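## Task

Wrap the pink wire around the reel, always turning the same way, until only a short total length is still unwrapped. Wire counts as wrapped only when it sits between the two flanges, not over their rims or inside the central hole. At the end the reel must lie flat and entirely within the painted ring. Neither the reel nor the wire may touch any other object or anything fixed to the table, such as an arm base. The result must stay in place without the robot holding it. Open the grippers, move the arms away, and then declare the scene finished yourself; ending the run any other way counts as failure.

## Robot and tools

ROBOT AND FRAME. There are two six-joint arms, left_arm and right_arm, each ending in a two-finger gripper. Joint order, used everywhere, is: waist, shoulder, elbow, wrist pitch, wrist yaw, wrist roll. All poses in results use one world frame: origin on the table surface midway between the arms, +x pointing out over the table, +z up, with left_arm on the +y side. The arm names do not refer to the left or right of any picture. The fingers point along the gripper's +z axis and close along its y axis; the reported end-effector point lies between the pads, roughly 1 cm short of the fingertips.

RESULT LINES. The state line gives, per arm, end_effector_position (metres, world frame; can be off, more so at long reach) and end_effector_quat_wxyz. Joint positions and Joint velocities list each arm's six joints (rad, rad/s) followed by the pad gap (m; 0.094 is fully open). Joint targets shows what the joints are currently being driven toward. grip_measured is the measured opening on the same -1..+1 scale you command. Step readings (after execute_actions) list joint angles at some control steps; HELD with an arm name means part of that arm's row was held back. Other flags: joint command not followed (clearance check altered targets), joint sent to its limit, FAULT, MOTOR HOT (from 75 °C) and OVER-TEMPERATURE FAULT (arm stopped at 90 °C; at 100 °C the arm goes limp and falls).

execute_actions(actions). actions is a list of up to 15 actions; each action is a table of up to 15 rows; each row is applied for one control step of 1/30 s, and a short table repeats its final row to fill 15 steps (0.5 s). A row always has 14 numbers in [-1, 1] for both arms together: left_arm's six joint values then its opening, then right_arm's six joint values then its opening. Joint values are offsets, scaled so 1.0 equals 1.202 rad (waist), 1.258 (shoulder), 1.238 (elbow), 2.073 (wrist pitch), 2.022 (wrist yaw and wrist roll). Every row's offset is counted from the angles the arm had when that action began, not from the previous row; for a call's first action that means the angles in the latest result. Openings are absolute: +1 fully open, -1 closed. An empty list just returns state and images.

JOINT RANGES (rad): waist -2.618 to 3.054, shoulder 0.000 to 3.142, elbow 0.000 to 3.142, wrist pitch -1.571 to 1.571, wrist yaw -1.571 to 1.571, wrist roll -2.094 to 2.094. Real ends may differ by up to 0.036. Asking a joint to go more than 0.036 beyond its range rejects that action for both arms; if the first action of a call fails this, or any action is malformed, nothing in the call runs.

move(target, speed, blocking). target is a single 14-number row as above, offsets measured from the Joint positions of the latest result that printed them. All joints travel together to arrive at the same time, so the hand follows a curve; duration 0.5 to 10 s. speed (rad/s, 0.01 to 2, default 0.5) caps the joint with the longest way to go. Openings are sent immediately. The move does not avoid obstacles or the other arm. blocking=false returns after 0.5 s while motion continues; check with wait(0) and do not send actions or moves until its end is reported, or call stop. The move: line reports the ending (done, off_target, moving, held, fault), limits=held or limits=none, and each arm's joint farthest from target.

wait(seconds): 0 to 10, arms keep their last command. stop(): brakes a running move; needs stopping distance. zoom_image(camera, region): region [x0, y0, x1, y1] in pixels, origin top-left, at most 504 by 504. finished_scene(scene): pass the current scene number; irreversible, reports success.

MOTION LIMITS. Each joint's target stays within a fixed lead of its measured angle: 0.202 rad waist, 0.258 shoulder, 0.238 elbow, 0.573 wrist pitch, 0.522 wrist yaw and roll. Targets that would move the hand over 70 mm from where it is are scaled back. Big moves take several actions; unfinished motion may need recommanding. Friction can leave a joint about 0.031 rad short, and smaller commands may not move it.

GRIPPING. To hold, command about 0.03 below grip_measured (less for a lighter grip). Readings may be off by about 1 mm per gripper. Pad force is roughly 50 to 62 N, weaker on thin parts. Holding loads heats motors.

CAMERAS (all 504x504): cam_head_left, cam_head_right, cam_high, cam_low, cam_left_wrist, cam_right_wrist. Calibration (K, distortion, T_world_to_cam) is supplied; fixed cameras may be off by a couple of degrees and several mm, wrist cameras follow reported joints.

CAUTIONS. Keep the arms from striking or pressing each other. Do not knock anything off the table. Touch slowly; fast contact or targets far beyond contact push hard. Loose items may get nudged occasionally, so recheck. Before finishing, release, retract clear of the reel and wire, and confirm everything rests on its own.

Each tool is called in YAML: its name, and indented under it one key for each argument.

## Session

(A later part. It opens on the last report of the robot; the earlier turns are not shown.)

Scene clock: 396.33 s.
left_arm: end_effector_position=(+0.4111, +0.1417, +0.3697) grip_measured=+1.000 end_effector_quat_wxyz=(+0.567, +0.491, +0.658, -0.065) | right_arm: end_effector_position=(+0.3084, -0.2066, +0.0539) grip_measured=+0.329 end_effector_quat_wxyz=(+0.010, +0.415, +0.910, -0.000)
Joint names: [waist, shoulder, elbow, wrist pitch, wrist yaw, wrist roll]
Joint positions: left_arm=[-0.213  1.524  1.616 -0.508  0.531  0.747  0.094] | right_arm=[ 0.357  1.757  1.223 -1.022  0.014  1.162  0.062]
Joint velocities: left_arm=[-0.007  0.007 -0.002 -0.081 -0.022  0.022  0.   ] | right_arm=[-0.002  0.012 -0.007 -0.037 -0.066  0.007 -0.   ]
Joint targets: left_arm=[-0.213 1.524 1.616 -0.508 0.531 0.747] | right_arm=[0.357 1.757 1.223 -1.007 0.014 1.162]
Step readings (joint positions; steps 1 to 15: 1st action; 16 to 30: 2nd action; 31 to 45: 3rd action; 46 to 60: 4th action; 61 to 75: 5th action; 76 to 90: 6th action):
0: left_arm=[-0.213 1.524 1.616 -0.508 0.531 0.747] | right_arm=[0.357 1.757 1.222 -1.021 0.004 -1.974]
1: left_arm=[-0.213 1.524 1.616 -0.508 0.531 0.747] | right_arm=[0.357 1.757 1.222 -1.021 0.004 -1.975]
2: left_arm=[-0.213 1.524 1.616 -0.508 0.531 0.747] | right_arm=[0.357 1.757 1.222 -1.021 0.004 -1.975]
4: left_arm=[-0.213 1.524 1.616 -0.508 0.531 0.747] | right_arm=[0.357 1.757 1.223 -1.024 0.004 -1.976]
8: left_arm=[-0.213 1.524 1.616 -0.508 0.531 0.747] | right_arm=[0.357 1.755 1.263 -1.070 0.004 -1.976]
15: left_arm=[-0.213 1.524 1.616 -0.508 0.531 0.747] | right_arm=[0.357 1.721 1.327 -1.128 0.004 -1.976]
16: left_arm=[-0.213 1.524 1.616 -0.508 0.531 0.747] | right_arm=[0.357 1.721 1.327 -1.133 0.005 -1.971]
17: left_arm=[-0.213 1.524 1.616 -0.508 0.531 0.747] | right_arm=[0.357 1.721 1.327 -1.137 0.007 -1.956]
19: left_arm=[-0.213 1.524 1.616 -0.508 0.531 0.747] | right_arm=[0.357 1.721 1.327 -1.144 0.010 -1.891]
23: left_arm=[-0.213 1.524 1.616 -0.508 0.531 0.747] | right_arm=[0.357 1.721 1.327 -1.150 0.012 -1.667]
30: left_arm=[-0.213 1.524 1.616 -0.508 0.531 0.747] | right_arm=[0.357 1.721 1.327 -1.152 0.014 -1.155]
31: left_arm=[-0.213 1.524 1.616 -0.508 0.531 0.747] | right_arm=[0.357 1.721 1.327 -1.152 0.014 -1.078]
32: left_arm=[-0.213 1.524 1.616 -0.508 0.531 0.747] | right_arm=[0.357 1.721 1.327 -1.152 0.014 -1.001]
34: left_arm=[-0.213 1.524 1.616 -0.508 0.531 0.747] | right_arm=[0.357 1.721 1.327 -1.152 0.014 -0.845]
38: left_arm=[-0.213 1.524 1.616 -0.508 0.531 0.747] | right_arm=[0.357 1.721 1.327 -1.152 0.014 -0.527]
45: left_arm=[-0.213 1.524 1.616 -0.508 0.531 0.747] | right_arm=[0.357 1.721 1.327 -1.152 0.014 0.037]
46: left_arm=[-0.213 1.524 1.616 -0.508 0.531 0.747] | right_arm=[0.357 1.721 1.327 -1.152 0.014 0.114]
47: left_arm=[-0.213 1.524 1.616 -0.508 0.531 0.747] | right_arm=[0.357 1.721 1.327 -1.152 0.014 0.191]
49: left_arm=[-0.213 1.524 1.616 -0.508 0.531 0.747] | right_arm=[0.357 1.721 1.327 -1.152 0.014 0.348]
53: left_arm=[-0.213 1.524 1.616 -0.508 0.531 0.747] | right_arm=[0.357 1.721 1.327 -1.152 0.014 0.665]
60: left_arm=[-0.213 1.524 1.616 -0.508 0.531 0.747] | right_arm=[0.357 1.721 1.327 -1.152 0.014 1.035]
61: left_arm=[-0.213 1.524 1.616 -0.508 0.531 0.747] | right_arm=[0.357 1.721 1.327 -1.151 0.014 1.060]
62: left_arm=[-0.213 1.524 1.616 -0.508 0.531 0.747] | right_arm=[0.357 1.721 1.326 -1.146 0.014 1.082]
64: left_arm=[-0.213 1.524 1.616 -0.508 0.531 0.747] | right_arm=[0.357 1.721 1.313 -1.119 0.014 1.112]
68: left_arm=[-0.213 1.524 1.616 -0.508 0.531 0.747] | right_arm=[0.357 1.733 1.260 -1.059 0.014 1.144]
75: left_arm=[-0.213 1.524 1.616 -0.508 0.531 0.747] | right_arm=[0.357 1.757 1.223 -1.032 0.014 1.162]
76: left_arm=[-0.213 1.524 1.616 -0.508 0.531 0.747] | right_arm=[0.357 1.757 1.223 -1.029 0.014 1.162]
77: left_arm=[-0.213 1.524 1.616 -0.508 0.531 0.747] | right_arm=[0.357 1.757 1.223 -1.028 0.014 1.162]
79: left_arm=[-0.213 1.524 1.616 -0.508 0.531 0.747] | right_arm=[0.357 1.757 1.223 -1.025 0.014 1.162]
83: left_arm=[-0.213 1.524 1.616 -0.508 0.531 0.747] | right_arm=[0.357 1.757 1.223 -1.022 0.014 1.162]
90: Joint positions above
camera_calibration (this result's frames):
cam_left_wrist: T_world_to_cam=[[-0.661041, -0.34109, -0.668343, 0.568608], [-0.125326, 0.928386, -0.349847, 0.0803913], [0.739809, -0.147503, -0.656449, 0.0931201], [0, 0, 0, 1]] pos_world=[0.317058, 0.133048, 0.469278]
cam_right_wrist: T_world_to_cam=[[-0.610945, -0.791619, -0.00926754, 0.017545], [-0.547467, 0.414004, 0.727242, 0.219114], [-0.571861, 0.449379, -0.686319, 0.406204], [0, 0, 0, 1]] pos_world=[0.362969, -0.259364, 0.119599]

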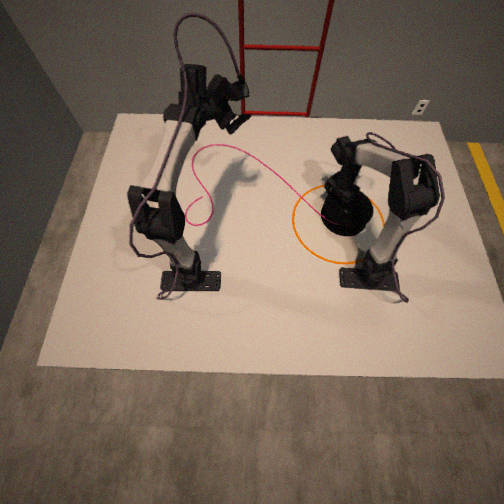

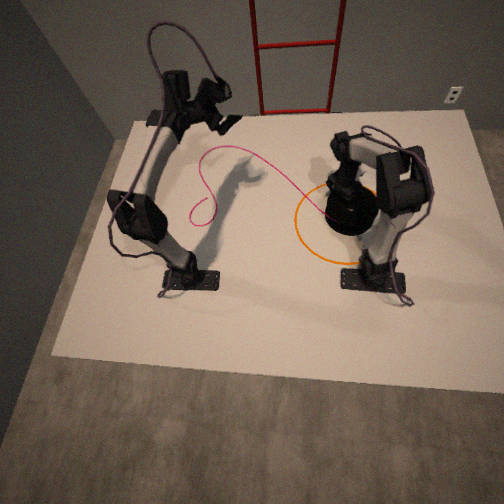

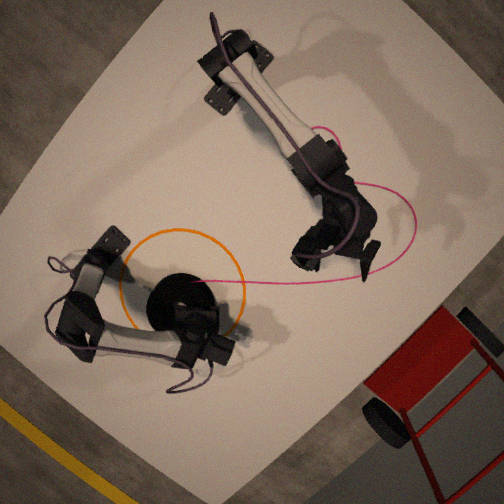

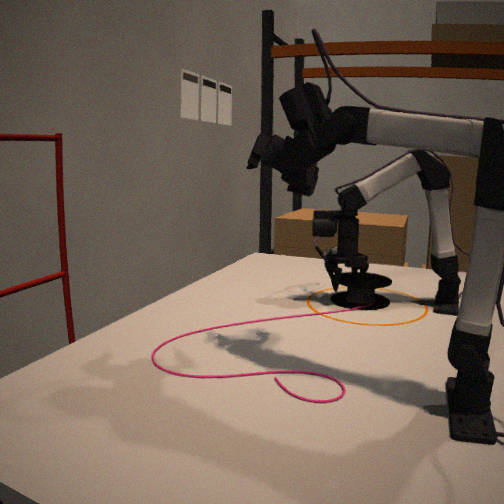

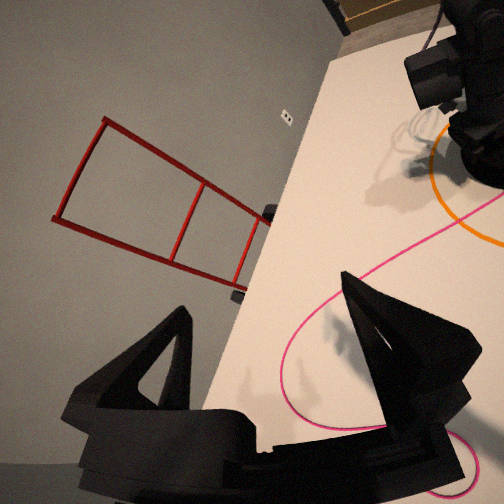

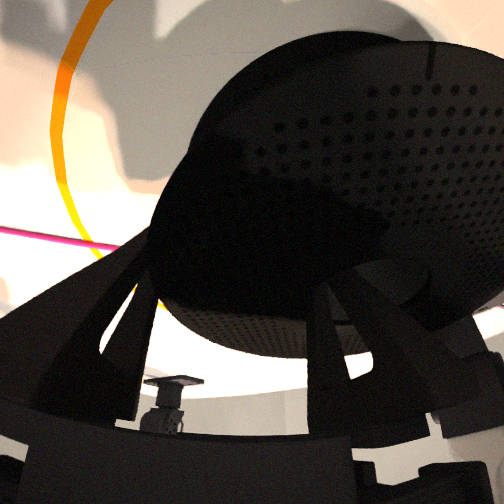

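move:
  target: [0, 0, 0, 0, 0, 0, 1, 0, 0, 0, 0, 0, -0.8, 0.3]
  speed: 1.2

move:
  target: [0, 0, 0, 0, 0, 0, 1, 0, 0, 0, 0, 0, -0.78, 0.3]
  speed: 1.2

zoom_image:
  camera: "cam_low"
  region: [275, 250, 375, 330]

Scene clock: 409.30 s.
left_arm: end_effector_position=(+0.4111, +0.1417, +0.3697) grip_measured=+1.000 end_effector_quat_wxyz=(+0.567, +0.491, +0.658, -0.065) | right_arm: end_effector_position=(+0.3091, -0.2082, +0.0540) grip_measured=+0.329 end_effector_quat_wxyz=(+0.007, -0.364, +0.931, -0.012)
Joint names: [waist, shoulder, elbow, wrist pitch, wrist yaw, wrist roll]
Joint positions: left_arm=[-0.213  1.524  1.616 -0.508  0.531  0.747  0.094] | right_arm=[ 0.357  1.757  1.223 -1.021  0.023 -0.441  0.062]
Joint velocities: left_arm=[ 0.002  0.007 -0.002 -0.066 -0.022 -0.022  0.   ] | right_arm=[-0.002  0.002 -0.007  0.022 -0.037 -0.037  0.001]
Joint targets: left_arm=[-0.213 1.524 1.616 -0.508 0.531 0.747] | right_arm=[0.357 1.757 1.223 -1.022 0.014 -0.456]
move: done; limits=none; left_arm: farthest joint: the waist, 0.000 radians from its target (0.000 radians at the start); right_arm: farthest joint: the wrist roll, 0.015 radians from its target (1.617 radians at the start)
camera_calibration (this result's frames):
cam_left_wrist: T_world_to_cam=[[-0.661041, -0.34109, -0.668343, 0.568608], [-0.125326, 0.928386, -0.349847, 0.0803913], [0.739809, -0.147503, -0.656449, 0.0931201], [0, 0, 0, 1]] pos_world=[0.317058, 0.133048, 0.469278]
cam_right_wrist: T_world_to_cam=[[0.810107, -0.58583, 0.0230206, -0.381355], [-0.406814, -0.533417, 0.741599, -0.0213754], [-0.422171, -0.61014, -0.670449, 0.139623], [0, 0, 0, 1]] pos_world=[0.359187, -0.149622, 0.118241]

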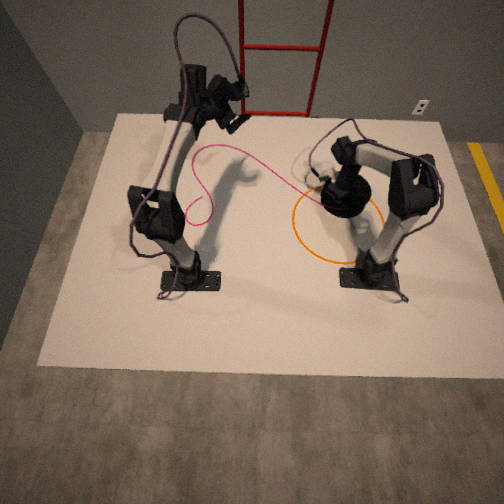

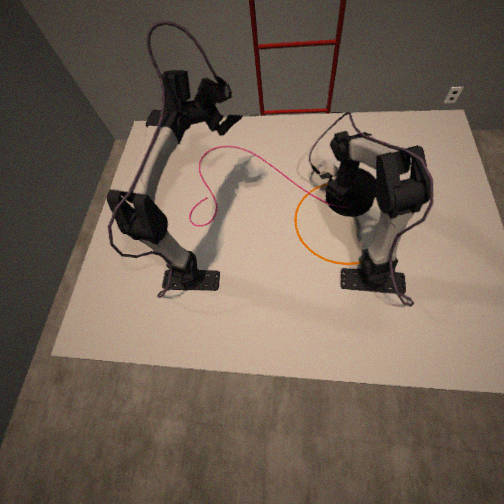

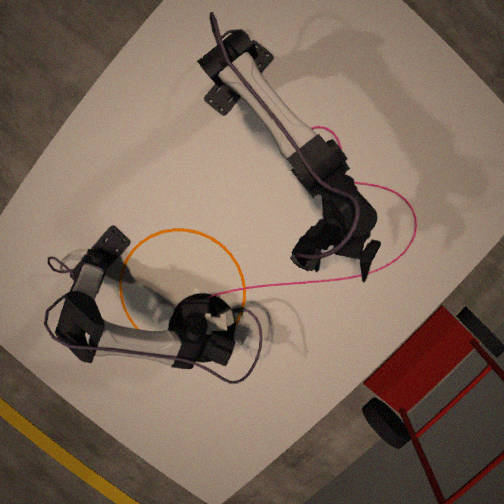

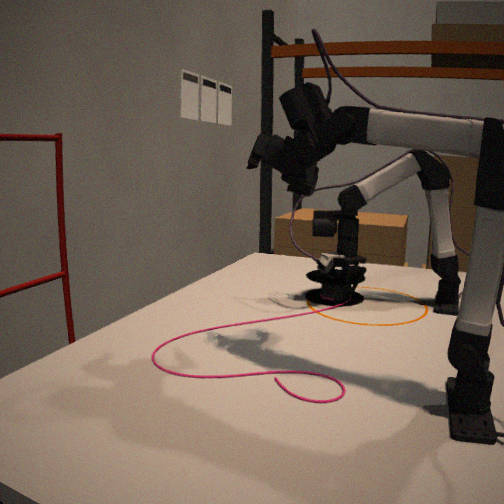

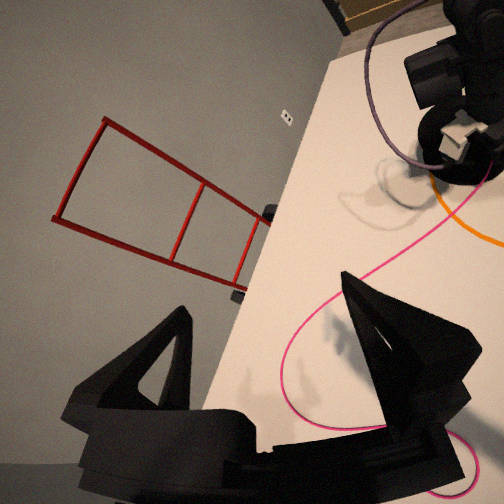

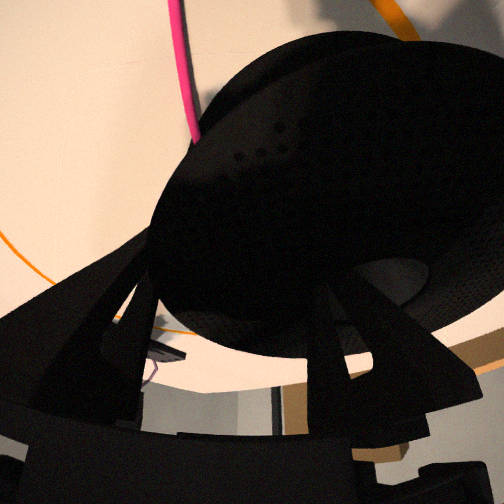

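Scene clock: 411.60 s.
left_arm: end_effector_position=(+0.4111, +0.1417, +0.3697) grip_measured=+1.000 end_effector_quat_wxyz=(+0.567, +0.491, +0.658, -0.065) | right_arm: end_effector_position=(+0.3117, -0.2069, +0.0540) grip_measured=+0.329 end_effector_quat_wxyz=(-0.001, +0.914, -0.405, +0.017)
Joint names: [waist, shoulder, elbow, wrist pitch, wrist yaw, wrist roll]
Joint positions: left_arm=[-0.213  1.524  1.616 -0.508  0.531  0.747  0.094] | right_arm=[ 0.357  1.757  1.223 -1.009  0.021 -2.002  0.062]
Joint velocities: left_arm=[-0.007 -0.007 -0.017  0.037 -0.11   0.037  0.   ] | right_arm=[-0.027 -0.022  0.002  0.037 -0.095  0.007 -0.002]
Joint targets: left_arm=[-0.213 1.524 1.616 -0.508 0.531 0.747] | right_arm=[0.357 1.757 1.223 -1.021 0.023 -2.018]
move: done; limits=none; left_arm: farthest joint: the waist, 0.000 radians from its target (0.000 radians at the start); right_arm: farthest joint: the wrist roll, 0.016 radians from its target (1.578 radians at the start)
camera_calibration (this result's frames):
cam_left_wrist: T_world_to_cam=[[-0.661041, -0.34109, -0.668343, 0.568608], [-0.125326, 0.928386, -0.349847, 0.0803913], [0.739809, -0.147503, -0.656449, 0.0931201], [0, 0, 0, 1]] pos_world=[0.317058, 0.133048, 0.469278]
cam_right_wrist: T_world_to_cam=[[0.593688, 0.804683, 0.00456326, -0.02661], [0.518381, -0.386782, 0.76268, -0.278878], [0.61548, -0.450428, -0.64676, -0.150158], [0, 0, 0, 1]] pos_world=[0.252782, -0.154088, 0.1157]

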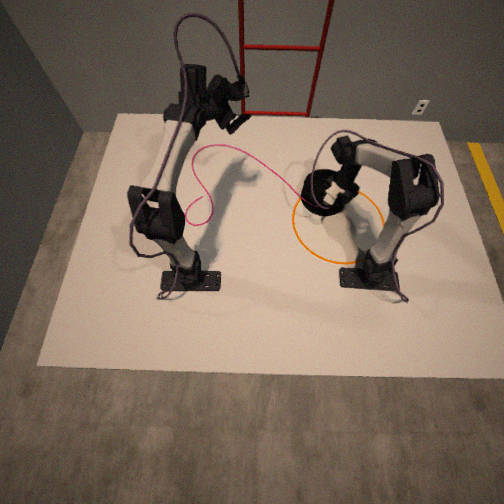

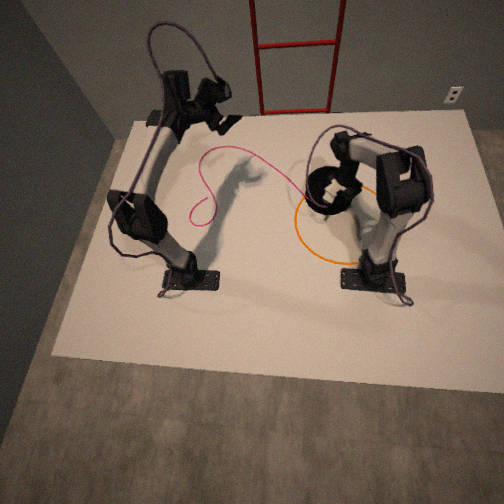

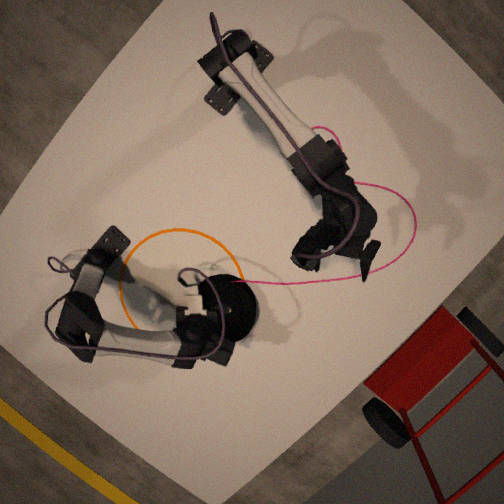

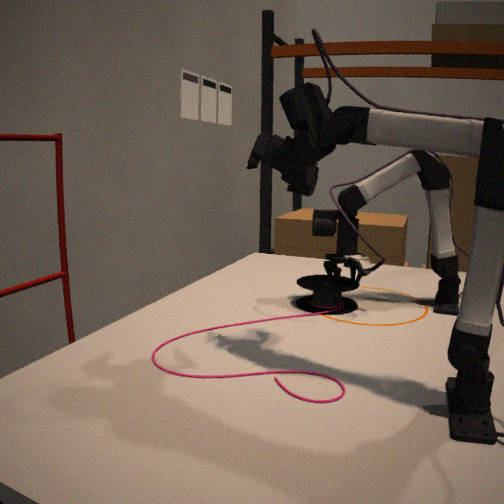

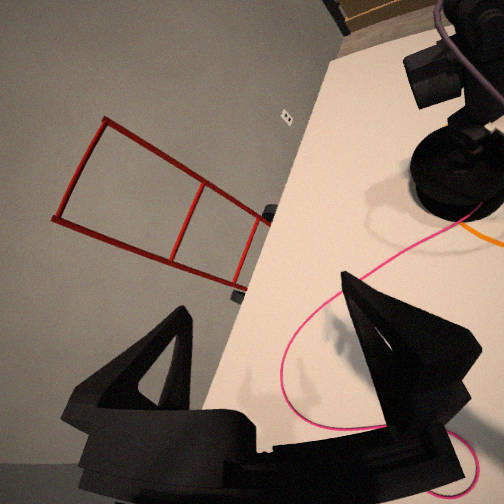

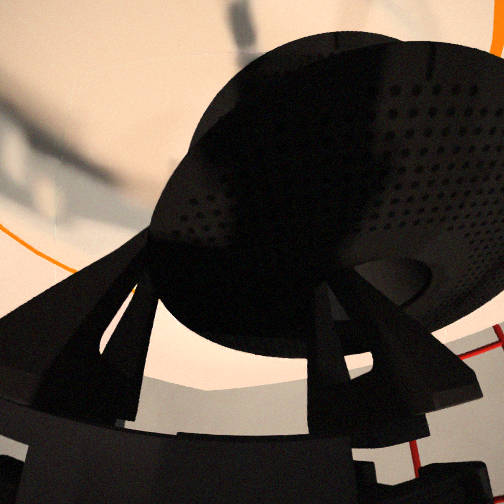

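Region (275, 250, 375, 330) of cam_low's 504x504 image, scaled by 5.040, with more detail than that image has; it fills the top 403 rows of this view, and the rest is white.

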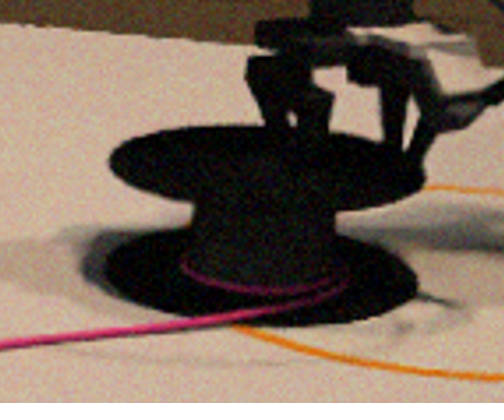

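execute_actions:
  actions:
    - [[0,0,0,0,0,0,1,0,0,0,0,0,0,0.5],[0,0,0,0,0,0,1,0,0,0,0,0,0,0.7],[0,0,0,0,0,0,1,0,-0.004,0.01,-0.008,0,0,0.85],[0,0,0,0,0,0,1,0,-0.008,0.021,-0.017,0,0,0.85],[0,0,0,0,0,0,1,0,-0.013,0.034,-0.026,0,0,0.85],[0,0,0,0,0,0,1,0,-0.018,0.048,-0.036,0,0,0.85],[0,0,0,0,0,0,1,0,-0.023,0.061,-0.046,0,0,0.85],[0,0,0,0,0,0,1,0,-0.028,0.074,-0.055,0,0,0.85],[0,0,0,0,0,0,1,0,-0.032,0.085,-0.063,0,0,0.85],[0,0,0,0,0,0,1,0,-0.036,0.095,-0.07,0,0,0.85]]
    - [[0,0,0,0,0,0,1,0,0,0,-0.021,0,0.02,0.85],[0,0,0,0,0,0,1,0,0,0,-0.021,0,0.05,0.85],[0,0,0,0,0,0,1,0,0,0,-0.021,0,0.09,0.85],[0,0,0,0,0,0,1,0,0,0,-0.021,0,0.13,0.85],[0,0,0,0,0,0,1,0,0,0,-0.021,0,0.17,0.85],[0,0,0,0,0,0,1,0,0,0,-0.021,0,0.21,0.85],[0,0,0,0,0,0,1,0,0,0,-0.021,0,0.25,0.85],[0,0,0,0,0,0,1,0,0,0,-0.021,0,0.29,0.85],[0,0,0,0,0,0,1,0,0,0,-0.021,0,0.33,0.85],[0,0,0,0,0,0,1,0,0,0,-0.021,0,0.37,0.85],[0,0,0,0,0,0,1,0,0,0,-0.021,0,0.41,0.85],[0,0,0,0,0,0,1,0,0,0,-0.021,0,0.45,0.85],[0,0,0,0,0,0,1,0,0,0,-0.021,0,0.49,0.85],[0,0,0,0,0,0,1,0,0,0,-0.021,0,0.53,0.85],[0,0,0,0,0,0,1,0,0,0,-0.021,0,0.57,0.85]]
    - [[0,0,0,0,0,0,1,0,0,0,0,0,0.2,0.85],[0,0,0,0,0,0,1,0,0,0,0,0,0.24,0.85],[0,0,0,0,0,0,1,0,0,0,0,0,0.28,0.85],[0,0,0,0,0,0,1,0,0,0,0,0,0.32,0.85],[0,0,0,0,0,0,1,0,0,0,0,0,0.36,0.85],[0,0,0,0,0,0,1,0,0,0,0,0,0.40,0.85],[0,0,0,0,0,0,1,0,0,0,0,0,0.44,0.85],[0,0,0,0,0,0,1,0,0,0,0,0,0.48,0.85],[0,0,0,0,0,0,1,0,0,0,0,0,0.52,0.85],[0,0,0,0,0,0,1,0,0,0,0,0,0.56,0.85],[0,0,0,0,0,0,1,0,0,0,0,0,0.60,0.85],[0,0,0,0,0,0,1,0,0,0,0,0,0.64,0.85],[0,0,0,0,0,0,1,0,0,0,0,0,0.68,0.85],[0,0,0,0,0,0,1,0,0,0,0,0,0.72,0.85],[0,0,0,0,0,0,1,0,0,0,0,0,0.76,0.85]]
    - [[0,0,0,0,0,0,1,0,0,0,0,0,0.2,0.85],[0,0,0,0,0,0,1,0,0,0,0,0,0.24,0.85],[0,0,0,0,0,0,1,0,0,0,0,0,0.28,0.85],[0,0,0,0,0,0,1,0,0,0,0,0,0.32,0.85],[0,0,0,0,0,0,1,0,0,0,0,0,0.36,0.85],[0,0,0,0,0,0,1,0,0,0,0,0,0.40,0.85],[0,0,0,0,0,0,1,0,0,0,0,0,0.44,0.85],[0,0,0,0,0,0,1,0,0,0,0,0,0.48,0.85],[0,0,0,0,0,0,1,0,0,0,0,0,0.51,0.85],[0,0,0,0,0,0,1,0,0,0,0,0,0.535,0.85],[0,0,0,0,0,0,1,0,0,0,0,0,0.55,0.85]]
    - [[0,0,0,0,0,0,1,0,0.004,-0.01,0.012,0,0.069,0.85],[0,0,0,0,0,0,1,0,0.009,-0.021,0.026,0,0.069,0.85],[0,0,0,0,0,0,1,0,0.014,-0.033,0.04,0,0.069,0.85],[0,0,0,0,0,0,1,0,0.019,-0.046,0.052,0,0.069,0.85],[0,0,0,0,0,0,1,0,0.024,-0.058,0.062,0,0.069,0.85],[0,0,0,0,0,0,1,0,0.028,-0.07,0.071,0,0.069,0.85],[0,0,0,0,0,0,1,0,0.032,-0.08,0.071,0,0.069,0.85],[0,0,0,0,0,0,1,0,0.035,-0.088,0.071,0,0.069,0.85],[0,0,0,0,0,0,1,0,0.036,-0.094,0.071,0,0.069,0.85]]
    - [[0,0,0,0,0,0,1,0,0,0,0.012,0,0,0.7],[0,0,0,0,0,0,1,0,0,0,0.012,0,0,0.6],[0,0,0,0,0,0,1,0,0,0,0.012,0,0,0.53],[0,0,0,0,0,0,1,0,0,0,0.012,0,0,0.48],[0,0,0,0,0,0,1,0,0,0,0.012,0,0,0.44],[0,0,0,0,0,0,1,0,0,0,0.012,0,0,0.41],[0,0,0,0,0,0,1,0,0,0,0.012,0,0,0.38],[0,0,0,0,0,0,1,0,0,0,0.012,0,0,0.36],[0,0,0,0,0,0,1,0,0,0,0.012,0,0,0.34],[0,0,0,0,0,0,1,0,0,0,0.012,0,0,0.325],[0,0,0,0,0,0,1,0,0,0,0.012,0,0,0.31],[0,0,0,0,0,0,1,0,0,0,0.012,0,0,0.30]]
    - [[0,0,0,0,0,0,1,0,0,0,0,0,-0.015,0.3],[0,0,0,0,0,0,1,0,0,0,0,0,-0.035,0.3],[0,0,0,0,0,0,1,0,0,0,0,0,-0.06,0.3],[0,0,0,0,0,0,1,0,0,0,0,0,-0.09,0.3],[0,0,0,0,0,0,1,0,0,0,0,0,-0.12,0.3],[0,0,0,0,0,0,1,0,0,0,0,0,-0.15,0.3],[0,0,0,0,0,0,1,0,0,0,0,0,-0.18,0.3],[0,0,0,0,0,0,1,0,0,0,0,0,-0.21,0.3],[0,0,0,0,0,0,1,0,0,0,0,0,-0.24,0.3],[0,0,0,0,0,0,1,0,0,0,0,0,-0.27,0.3],[0,0,0,0,0,0,1,0,0,0,0,0,-0.30,0.3],[0,0,0,0,0,0,1,0,0,0,0,0,-0.33,0.3],[0,0,0,0,0,0,1,0,0,0,0,0,-0.36,0.3],[0,0,0,0,0,0,1,0,0,0,0,0,-0.39,0.3],[0,0,0,0,0,0,1,0,0,0,0,0,-0.42,0.3]]
    - [[0,0,0,0,0,0,1,0,0,0,0,0,-0.16,0.3],[0,0,0,0,0,0,1,0,0,0,0,0,-0.19,0.3],[0,0,0,0,0,0,1,0,0,0,0,0,-0.22,0.3],[0,0,0,0,0,0,1,0,0,0,0,0,-0.25,0.3],[0,0,0,0,0,0,1,0,0,0,0,0,-0.28,0.3],[0,0,0,0,0,0,1,0,0,0,0,0,-0.31,0.3],[0,0,0,0,0,0,1,0,0,0,0,0,-0.34,0.3],[0,0,0,0,0,0,1,0,0,0,0,0,-0.37,0.3],[0,0,0,0,0,0,1,0,0,0,0,0,-0.40,0.3],[0,0,0,0,0,0,1,0,0,0,0,0,-0.43,0.3],[0,0,0,0,0,0,1,0,0,0,0,0,-0.46,0.3],[0,0,0,0,0,0,1,0,0,0,0,0,-0.49,0.3],[0,0,0,0,0,0,1,0,0,0,0,0,-0.52,0.3],[0,0,0,0,0,0,1,0,0,0,0,0,-0.55,0.3],[0,0,0,0,0,0,1,0,0,0,0,0,-0.58,0.3]]
    - [[0,0,0,0,0,0,1,0,0,0,0,0,-0.16,0.3],[0,0,0,0,0,0,1,0,0,0,0,0,-0.19,0.3],[0,0,0,0,0,0,1,0,0,0,0,0,-0.22,0.3],[0,0,0,0,0,0,1,0,0,0,0,0,-0.25,0.3],[0,0,0,0,0,0,1,0,0,0,0,0,-0.28,0.3],[0,0,0,0,0,0,1,0,0,0,0,0,-0.31,0.3],[0,0,0,0,0,0,1,0,0,0,0,0,-0.34,0.3],[0,0,0,0,0,0,1,0,0,0,0,0,-0.37,0.3],[0,0,0,0,0,0,1,0,0,0,0,0,-0.40,0.3],[0,0,0,0,0,0,1,0,0,0,0,0,-0.43,0.3],[0,0,0,0,0,0,1,0,0,0,0,0,-0.46,0.3],[0,0,0,0,0,0,1,0,0,0,0,0,-0.49,0.3],[0,0,0,0,0,0,1,0,0,0,0,0,-0.52,0.3],[0,0,0,0,0,0,1,0,0,0,0,0,-0.55,0.3],[0,0,0,0,0,0,1,0,0,0,0,0,-0.58,0.3]]
    - [[0,0,0,0,0,0,1,0,0,0,0,0,-0.16,0.3],[0,0,0,0,0,0,1,0,0,0,0,0,-0.19,0.3],[0,0,0,0,0,0,1,0,0,0,0,0,-0.22,0.3],[0,0,0,0,0,0,1,0,0,0,0,0,-0.25,0.3],[0,0,0,0,0,0,1,0,0,0,0,0,-0.28,0.3],[0,0,0,0,0,0,1,0,0,0,0,0,-0.31,0.3],[0,0,0,0,0,0,1,0,0,0,0,0,-0.335,0.3],[0,0,0,0,0,0,1,0,0,0,0,0,-0.355,0.3],[0,0,0,0,0,0,1,0,0,0,0,0,-0.37,0.3]]

zoom_image:
  camera: "cam_low"
  region: [310, 250, 410, 330]

Scene clock: 483.07 s.
left_arm: end_effector_position=(+0.4111, +0.1417, +0.3697) grip_measured=+1.000 end_effector_quat_wxyz=(+0.567, +0.491, +0.658, -0.065) | right_arm: end_effector_position=(+0.3087, -0.2054, +0.0540) grip_measured=+0.330 end_effector_quat_wxyz=(-0.003, +0.902, -0.431, +0.009)
Joint names: [waist, shoulder, elbow, wrist pitch, wrist yaw, wrist roll]
Joint positions: left_arm=[-0.213  1.524  1.616 -0.508  0.531  0.747  0.094] | right_arm=[ 0.357  1.757  1.223 -1.019  0.008 -1.944  0.062]
Joint velocities: left_arm=[ 0.002  0.002 -0.002  0.066  0.022 -0.007  0.   ] | right_arm=[ 0.007  0.002 -0.017 -0.007 -0.037 -0.388 -0.   ]
Joint targets: left_arm=[-0.213 1.524 1.616 -0.508 0.531 0.747] | right_arm=[0.357 1.757 1.223 -1.013 0.007 -2.013]
Step readings (joint positions; steps 1 to 15: 1st action; 16 to 30: 2nd action; 31 to 45: 3rd action; 46 to 60: 4th action; 61 to 75: 5th action; 76 to 90: 6th action; 91 to 105: 7th action; 106 to 120: 8th action; 121 to 135: 9th action; 136 to 150: 10th action):
0: left_arm=[-0.213 1.524 1.616 -0.508 0.531 0.747] | right_arm=[0.357 1.757 1.223 -1.009 0.021 -2.002]
1: left_arm=[-0.213 1.524 1.616 -0.508 0.531 0.747] | right_arm=[0.357 1.757 1.223 -1.009 0.021 -2.002]
2: left_arm=[-0.213 1.524 1.616 -0.508 0.531 0.747] | right_arm=[0.357 1.757 1.223 -1.009 0.021 -2.002]
4: left_arm=[-0.213 1.524 1.616 -0.508 0.531 0.747] | right_arm=[0.357 1.757 1.224 -1.012 0.021 -2.002]
8: left_arm=[-0.213 1.524 1.616 -0.508 0.531 0.747] | right_arm=[0.357 1.755 1.263 -1.058 0.021 -2.002]
15: left_arm=[-0.213 1.524 1.616 -0.508 0.531 0.747] | right_arm=[0.357 1.721 1.328 -1.116 0.021 -2.002]
16: left_arm=[-0.213 1.524 1.616 -0.508 0.531 0.747] | right_arm=[0.357 1.721 1.328 -1.121 0.021 -1.997]
17: left_arm=[-0.213 1.524 1.616 -0.508 0.531 0.747] | right_arm=[0.357 1.721 1.328 -1.127 0.021 -1.982]
19: left_arm=[-0.213 1.524 1.616 -0.508 0.531 0.747] | right_arm=[0.357 1.721 1.328 -1.134 0.021 -1.916]
23: left_arm=[-0.213 1.524 1.616 -0.508 0.531 0.747] | right_arm=[0.357 1.721 1.328 -1.142 0.021 -1.693]
30: left_arm=[-0.213 1.524 1.616 -0.508 0.531 0.747] | right_arm=[0.357 1.721 1.328 -1.145 0.021 -1.181]
31: left_arm=[-0.213 1.524 1.616 -0.508 0.531 0.747] | right_arm=[0.357 1.721 1.328 -1.145 0.021 -1.105]
32: left_arm=[-0.213 1.524 1.616 -0.508 0.531 0.747] | right_arm=[0.357 1.721 1.328 -1.145 0.021 -1.027]
34: left_arm=[-0.213 1.524 1.616 -0.508 0.531 0.747] | right_arm=[0.357 1.721 1.328 -1.145 0.021 -0.871]
38: left_arm=[-0.213 1.524 1.616 -0.508 0.531 0.747] | right_arm=[0.357 1.721 1.328 -1.145 0.021 -0.553]
45: left_arm=[-0.213 1.524 1.616 -0.508 0.531 0.747] | right_arm=[0.357 1.721 1.328 -1.145 0.021 0.011]
46: left_arm=[-0.213 1.524 1.616 -0.508 0.531 0.747] | right_arm=[0.357 1.721 1.328 -1.145 0.021 0.088]
47: left_arm=[-0.213 1.524 1.616 -0.508 0.531 0.747] | right_arm=[0.357 1.721 1.328 -1.145 0.021 0.165]
49: left_arm=[-0.213 1.524 1.616 -0.508 0.531 0.747] | right_arm=[0.357 1.721 1.328 -1.145 0.021 0.322]
53: left_arm=[-0.213 1.524 1.616 -0.508 0.531 0.747] | right_arm=[0.357 1.721 1.328 -1.145 0.021 0.639]
60: left_arm=[-0.213 1.524 1.616 -0.508 0.531 0.747] | right_arm=[0.357 1.721 1.328 -1.145 0.021 1.008]
61: left_arm=[-0.213 1.524 1.616 -0.508 0.531 0.747] | right_arm=[0.357 1.721 1.328 -1.144 0.021 1.034]
62: left_arm=[-0.213 1.524 1.616 -0.508 0.531 0.747] | right_arm=[0.357 1.721 1.326 -1.139 0.021 1.055]
64: left_arm=[-0.213 1.524 1.616 -0.508 0.531 0.747] | right_arm=[0.357 1.721 1.314 -1.111 0.021 1.086]
68: left_arm=[-0.213 1.524 1.616 -0.508 0.531 0.747] | right_arm=[0.357 1.733 1.261 -1.051 0.021 1.118]
75: left_arm=[-0.213 1.524 1.616 -0.508 0.531 0.747] | right_arm=[0.357 1.757 1.223 -1.025 0.021 1.136]
76: left_arm=[-0.213 1.524 1.616 -0.508 0.531 0.747] | right_arm=[0.357 1.757 1.223 -1.022 0.021 1.136]
77: left_arm=[-0.213 1.524 1.616 -0.508 0.531 0.747] | right_arm=[0.357 1.757 1.223 -1.020 0.021 1.136]
79: left_arm=[-0.213 1.524 1.616 -0.508 0.531 0.747] | right_arm=[0.357 1.757 1.223 -1.018 0.021 1.136]
83: left_arm=[-0.213 1.524 1.616 -0.508 0.531 0.747] | right_arm=[0.357 1.757 1.223 -1.011 0.021 1.136]
90: left_arm=[-0.213 1.524 1.616 -0.508 0.531 0.747] | right_arm=[0.357 1.757 1.223 -1.011 0.021 1.136]
91: left_arm=[-0.213 1.524 1.616 -0.508 0.531 0.747] | right_arm=[0.357 1.757 1.223 -1.011 0.021 1.133]
92: left_arm=[-0.213 1.524 1.616 -0.508 0.531 0.747] | right_arm=[0.357 1.757 1.223 -1.011 0.021 1.124]
94: left_arm=[-0.213 1.524 1.616 -0.508 0.531 0.747] | right_arm=[0.357 1.757 1.223 -1.011 0.021 1.081]
98: left_arm=[-0.213 1.524 1.616 -0.508 0.531 0.747] | right_arm=[0.357 1.757 1.223 -1.010 0.021 0.922]
105: left_arm=[-0.213 1.524 1.616 -0.508 0.531 0.747] | right_arm=[0.357 1.757 1.223 -1.009 0.019 0.543]
106: left_arm=[-0.213 1.524 1.616 -0.508 0.531 0.747] | right_arm=[0.357 1.757 1.223 -1.008 0.019 0.483]
107: left_arm=[-0.213 1.524 1.616 -0.508 0.531 0.747] | right_arm=[0.357 1.757 1.223 -1.008 0.018 0.424]
109: left_arm=[-0.213 1.524 1.616 -0.508 0.531 0.747] | right_arm=[0.357 1.757 1.223 -1.008 0.017 0.303]
113: left_arm=[-0.213 1.524 1.616 -0.508 0.531 0.747] | right_arm=[0.357 1.757 1.223 -1.008 0.015 0.061]
120: left_arm=[-0.213 1.524 1.616 -0.508 0.531 0.747] | right_arm=[0.357 1.757 1.223 -1.008 0.012 -0.362]
121: left_arm=[-0.213 1.524 1.616 -0.508 0.531 0.747] | right_arm=[0.357 1.757 1.223 -1.008 0.011 -0.422]
122: left_arm=[-0.213 1.524 1.616 -0.508 0.531 0.747] | right_arm=[0.357 1.757 1.223 -1.008 0.011 -0.481]
124: left_arm=[-0.213 1.524 1.616 -0.508 0.531 0.747] | right_arm=[0.357 1.757 1.223 -1.008 0.010 -0.602]
128: left_arm=[-0.213 1.524 1.616 -0.508 0.531 0.747] | right_arm=[0.357 1.757 1.223 -1.009 0.008 -0.842]
135: left_arm=[-0.213 1.524 1.616 -0.508 0.531 0.747] | right_arm=[0.357 1.757 1.223 -1.013 0.007 -1.265]
136: left_arm=[-0.213 1.524 1.616 -0.508 0.531 0.747] | right_arm=[0.357 1.757 1.223 -1.014 0.007 -1.325]
137: left_arm=[-0.213 1.524 1.616 -0.508 0.531 0.747] | right_arm=[0.357 1.757 1.223 -1.015 0.007 -1.385]
139: left_arm=[-0.213 1.524 1.616 -0.508 0.531 0.747] | right_arm=[0.357 1.757 1.223 -1.015 0.007 -1.504]
143: left_arm=[-0.213 1.524 1.616 -0.508 0.531 0.747] | right_arm=[0.357 1.757 1.223 -1.018 0.007 -1.739]
150: Joint positions above
camera_calibration (this result's frames):
cam_left_wrist: T_world_to_cam=[[-0.661041, -0.34109, -0.668343, 0.568608], [-0.125326, 0.928386, -0.349847, 0.0803913], [0.739809, -0.147503, -0.656449, 0.0931201], [0, 0, 0, 1]] pos_world=[0.317058, 0.133048, 0.469278]
cam_right_wrist: T_world_to_cam=[[0.638848, 0.769314, 0.00534565, -0.0472644], [0.505028, -0.424603, 0.751438, -0.279806], [0.580362, -0.477355, -0.659782, -0.141643], [0, 0, 0, 1]] pos_world=[0.253709, -0.150059, 0.117056]

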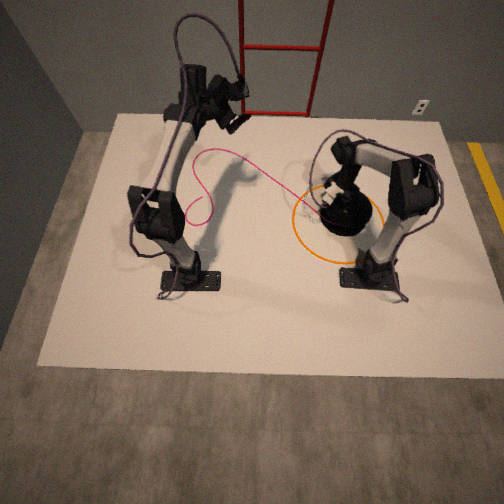

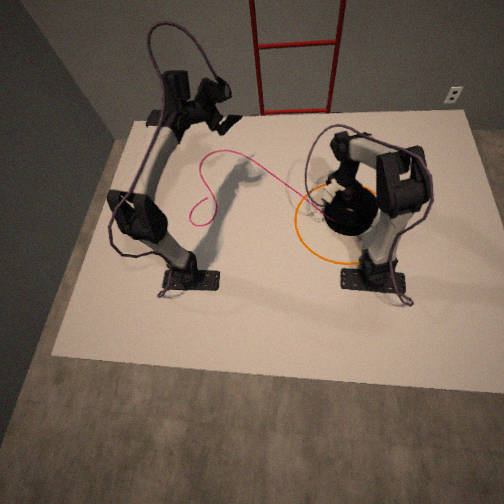

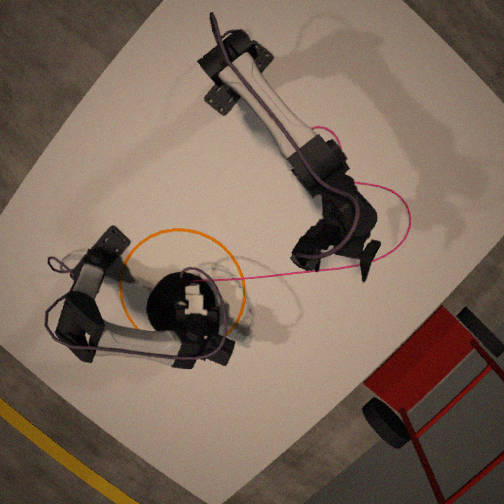

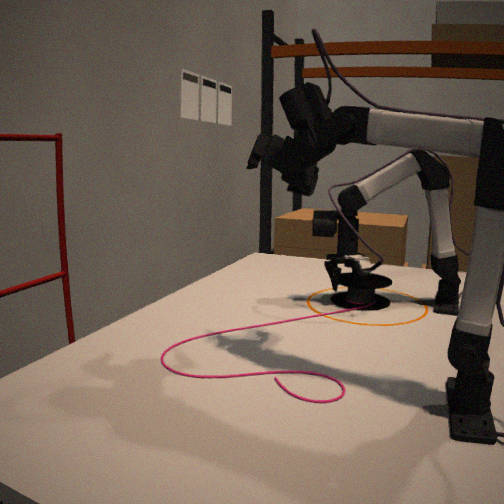

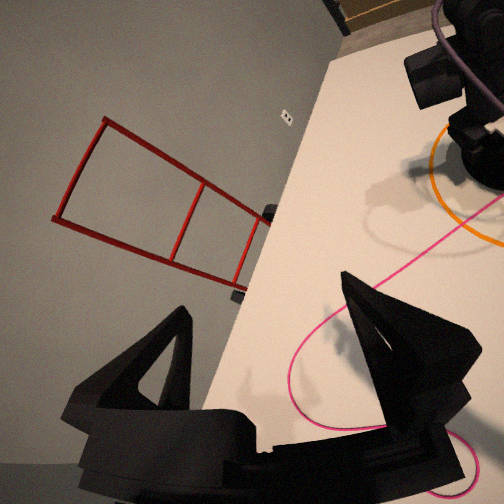

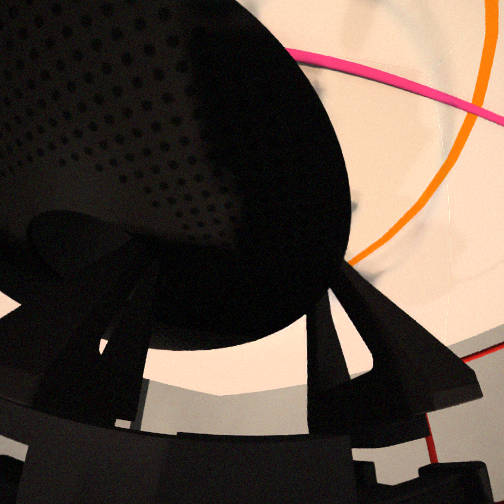

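Region (310, 250, 410, 330) of cam_low's 504x504 image, scaled by 5.040, with more detail than that image has; it fills the top 403 rows of this view, and the rest is white.

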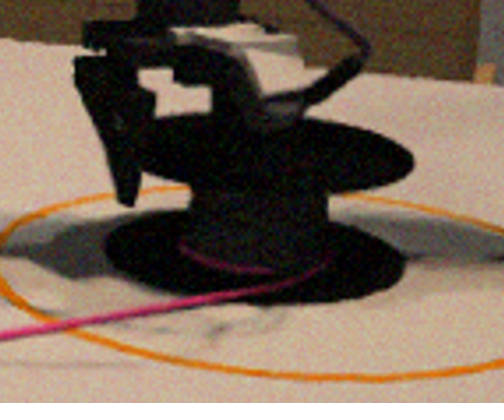

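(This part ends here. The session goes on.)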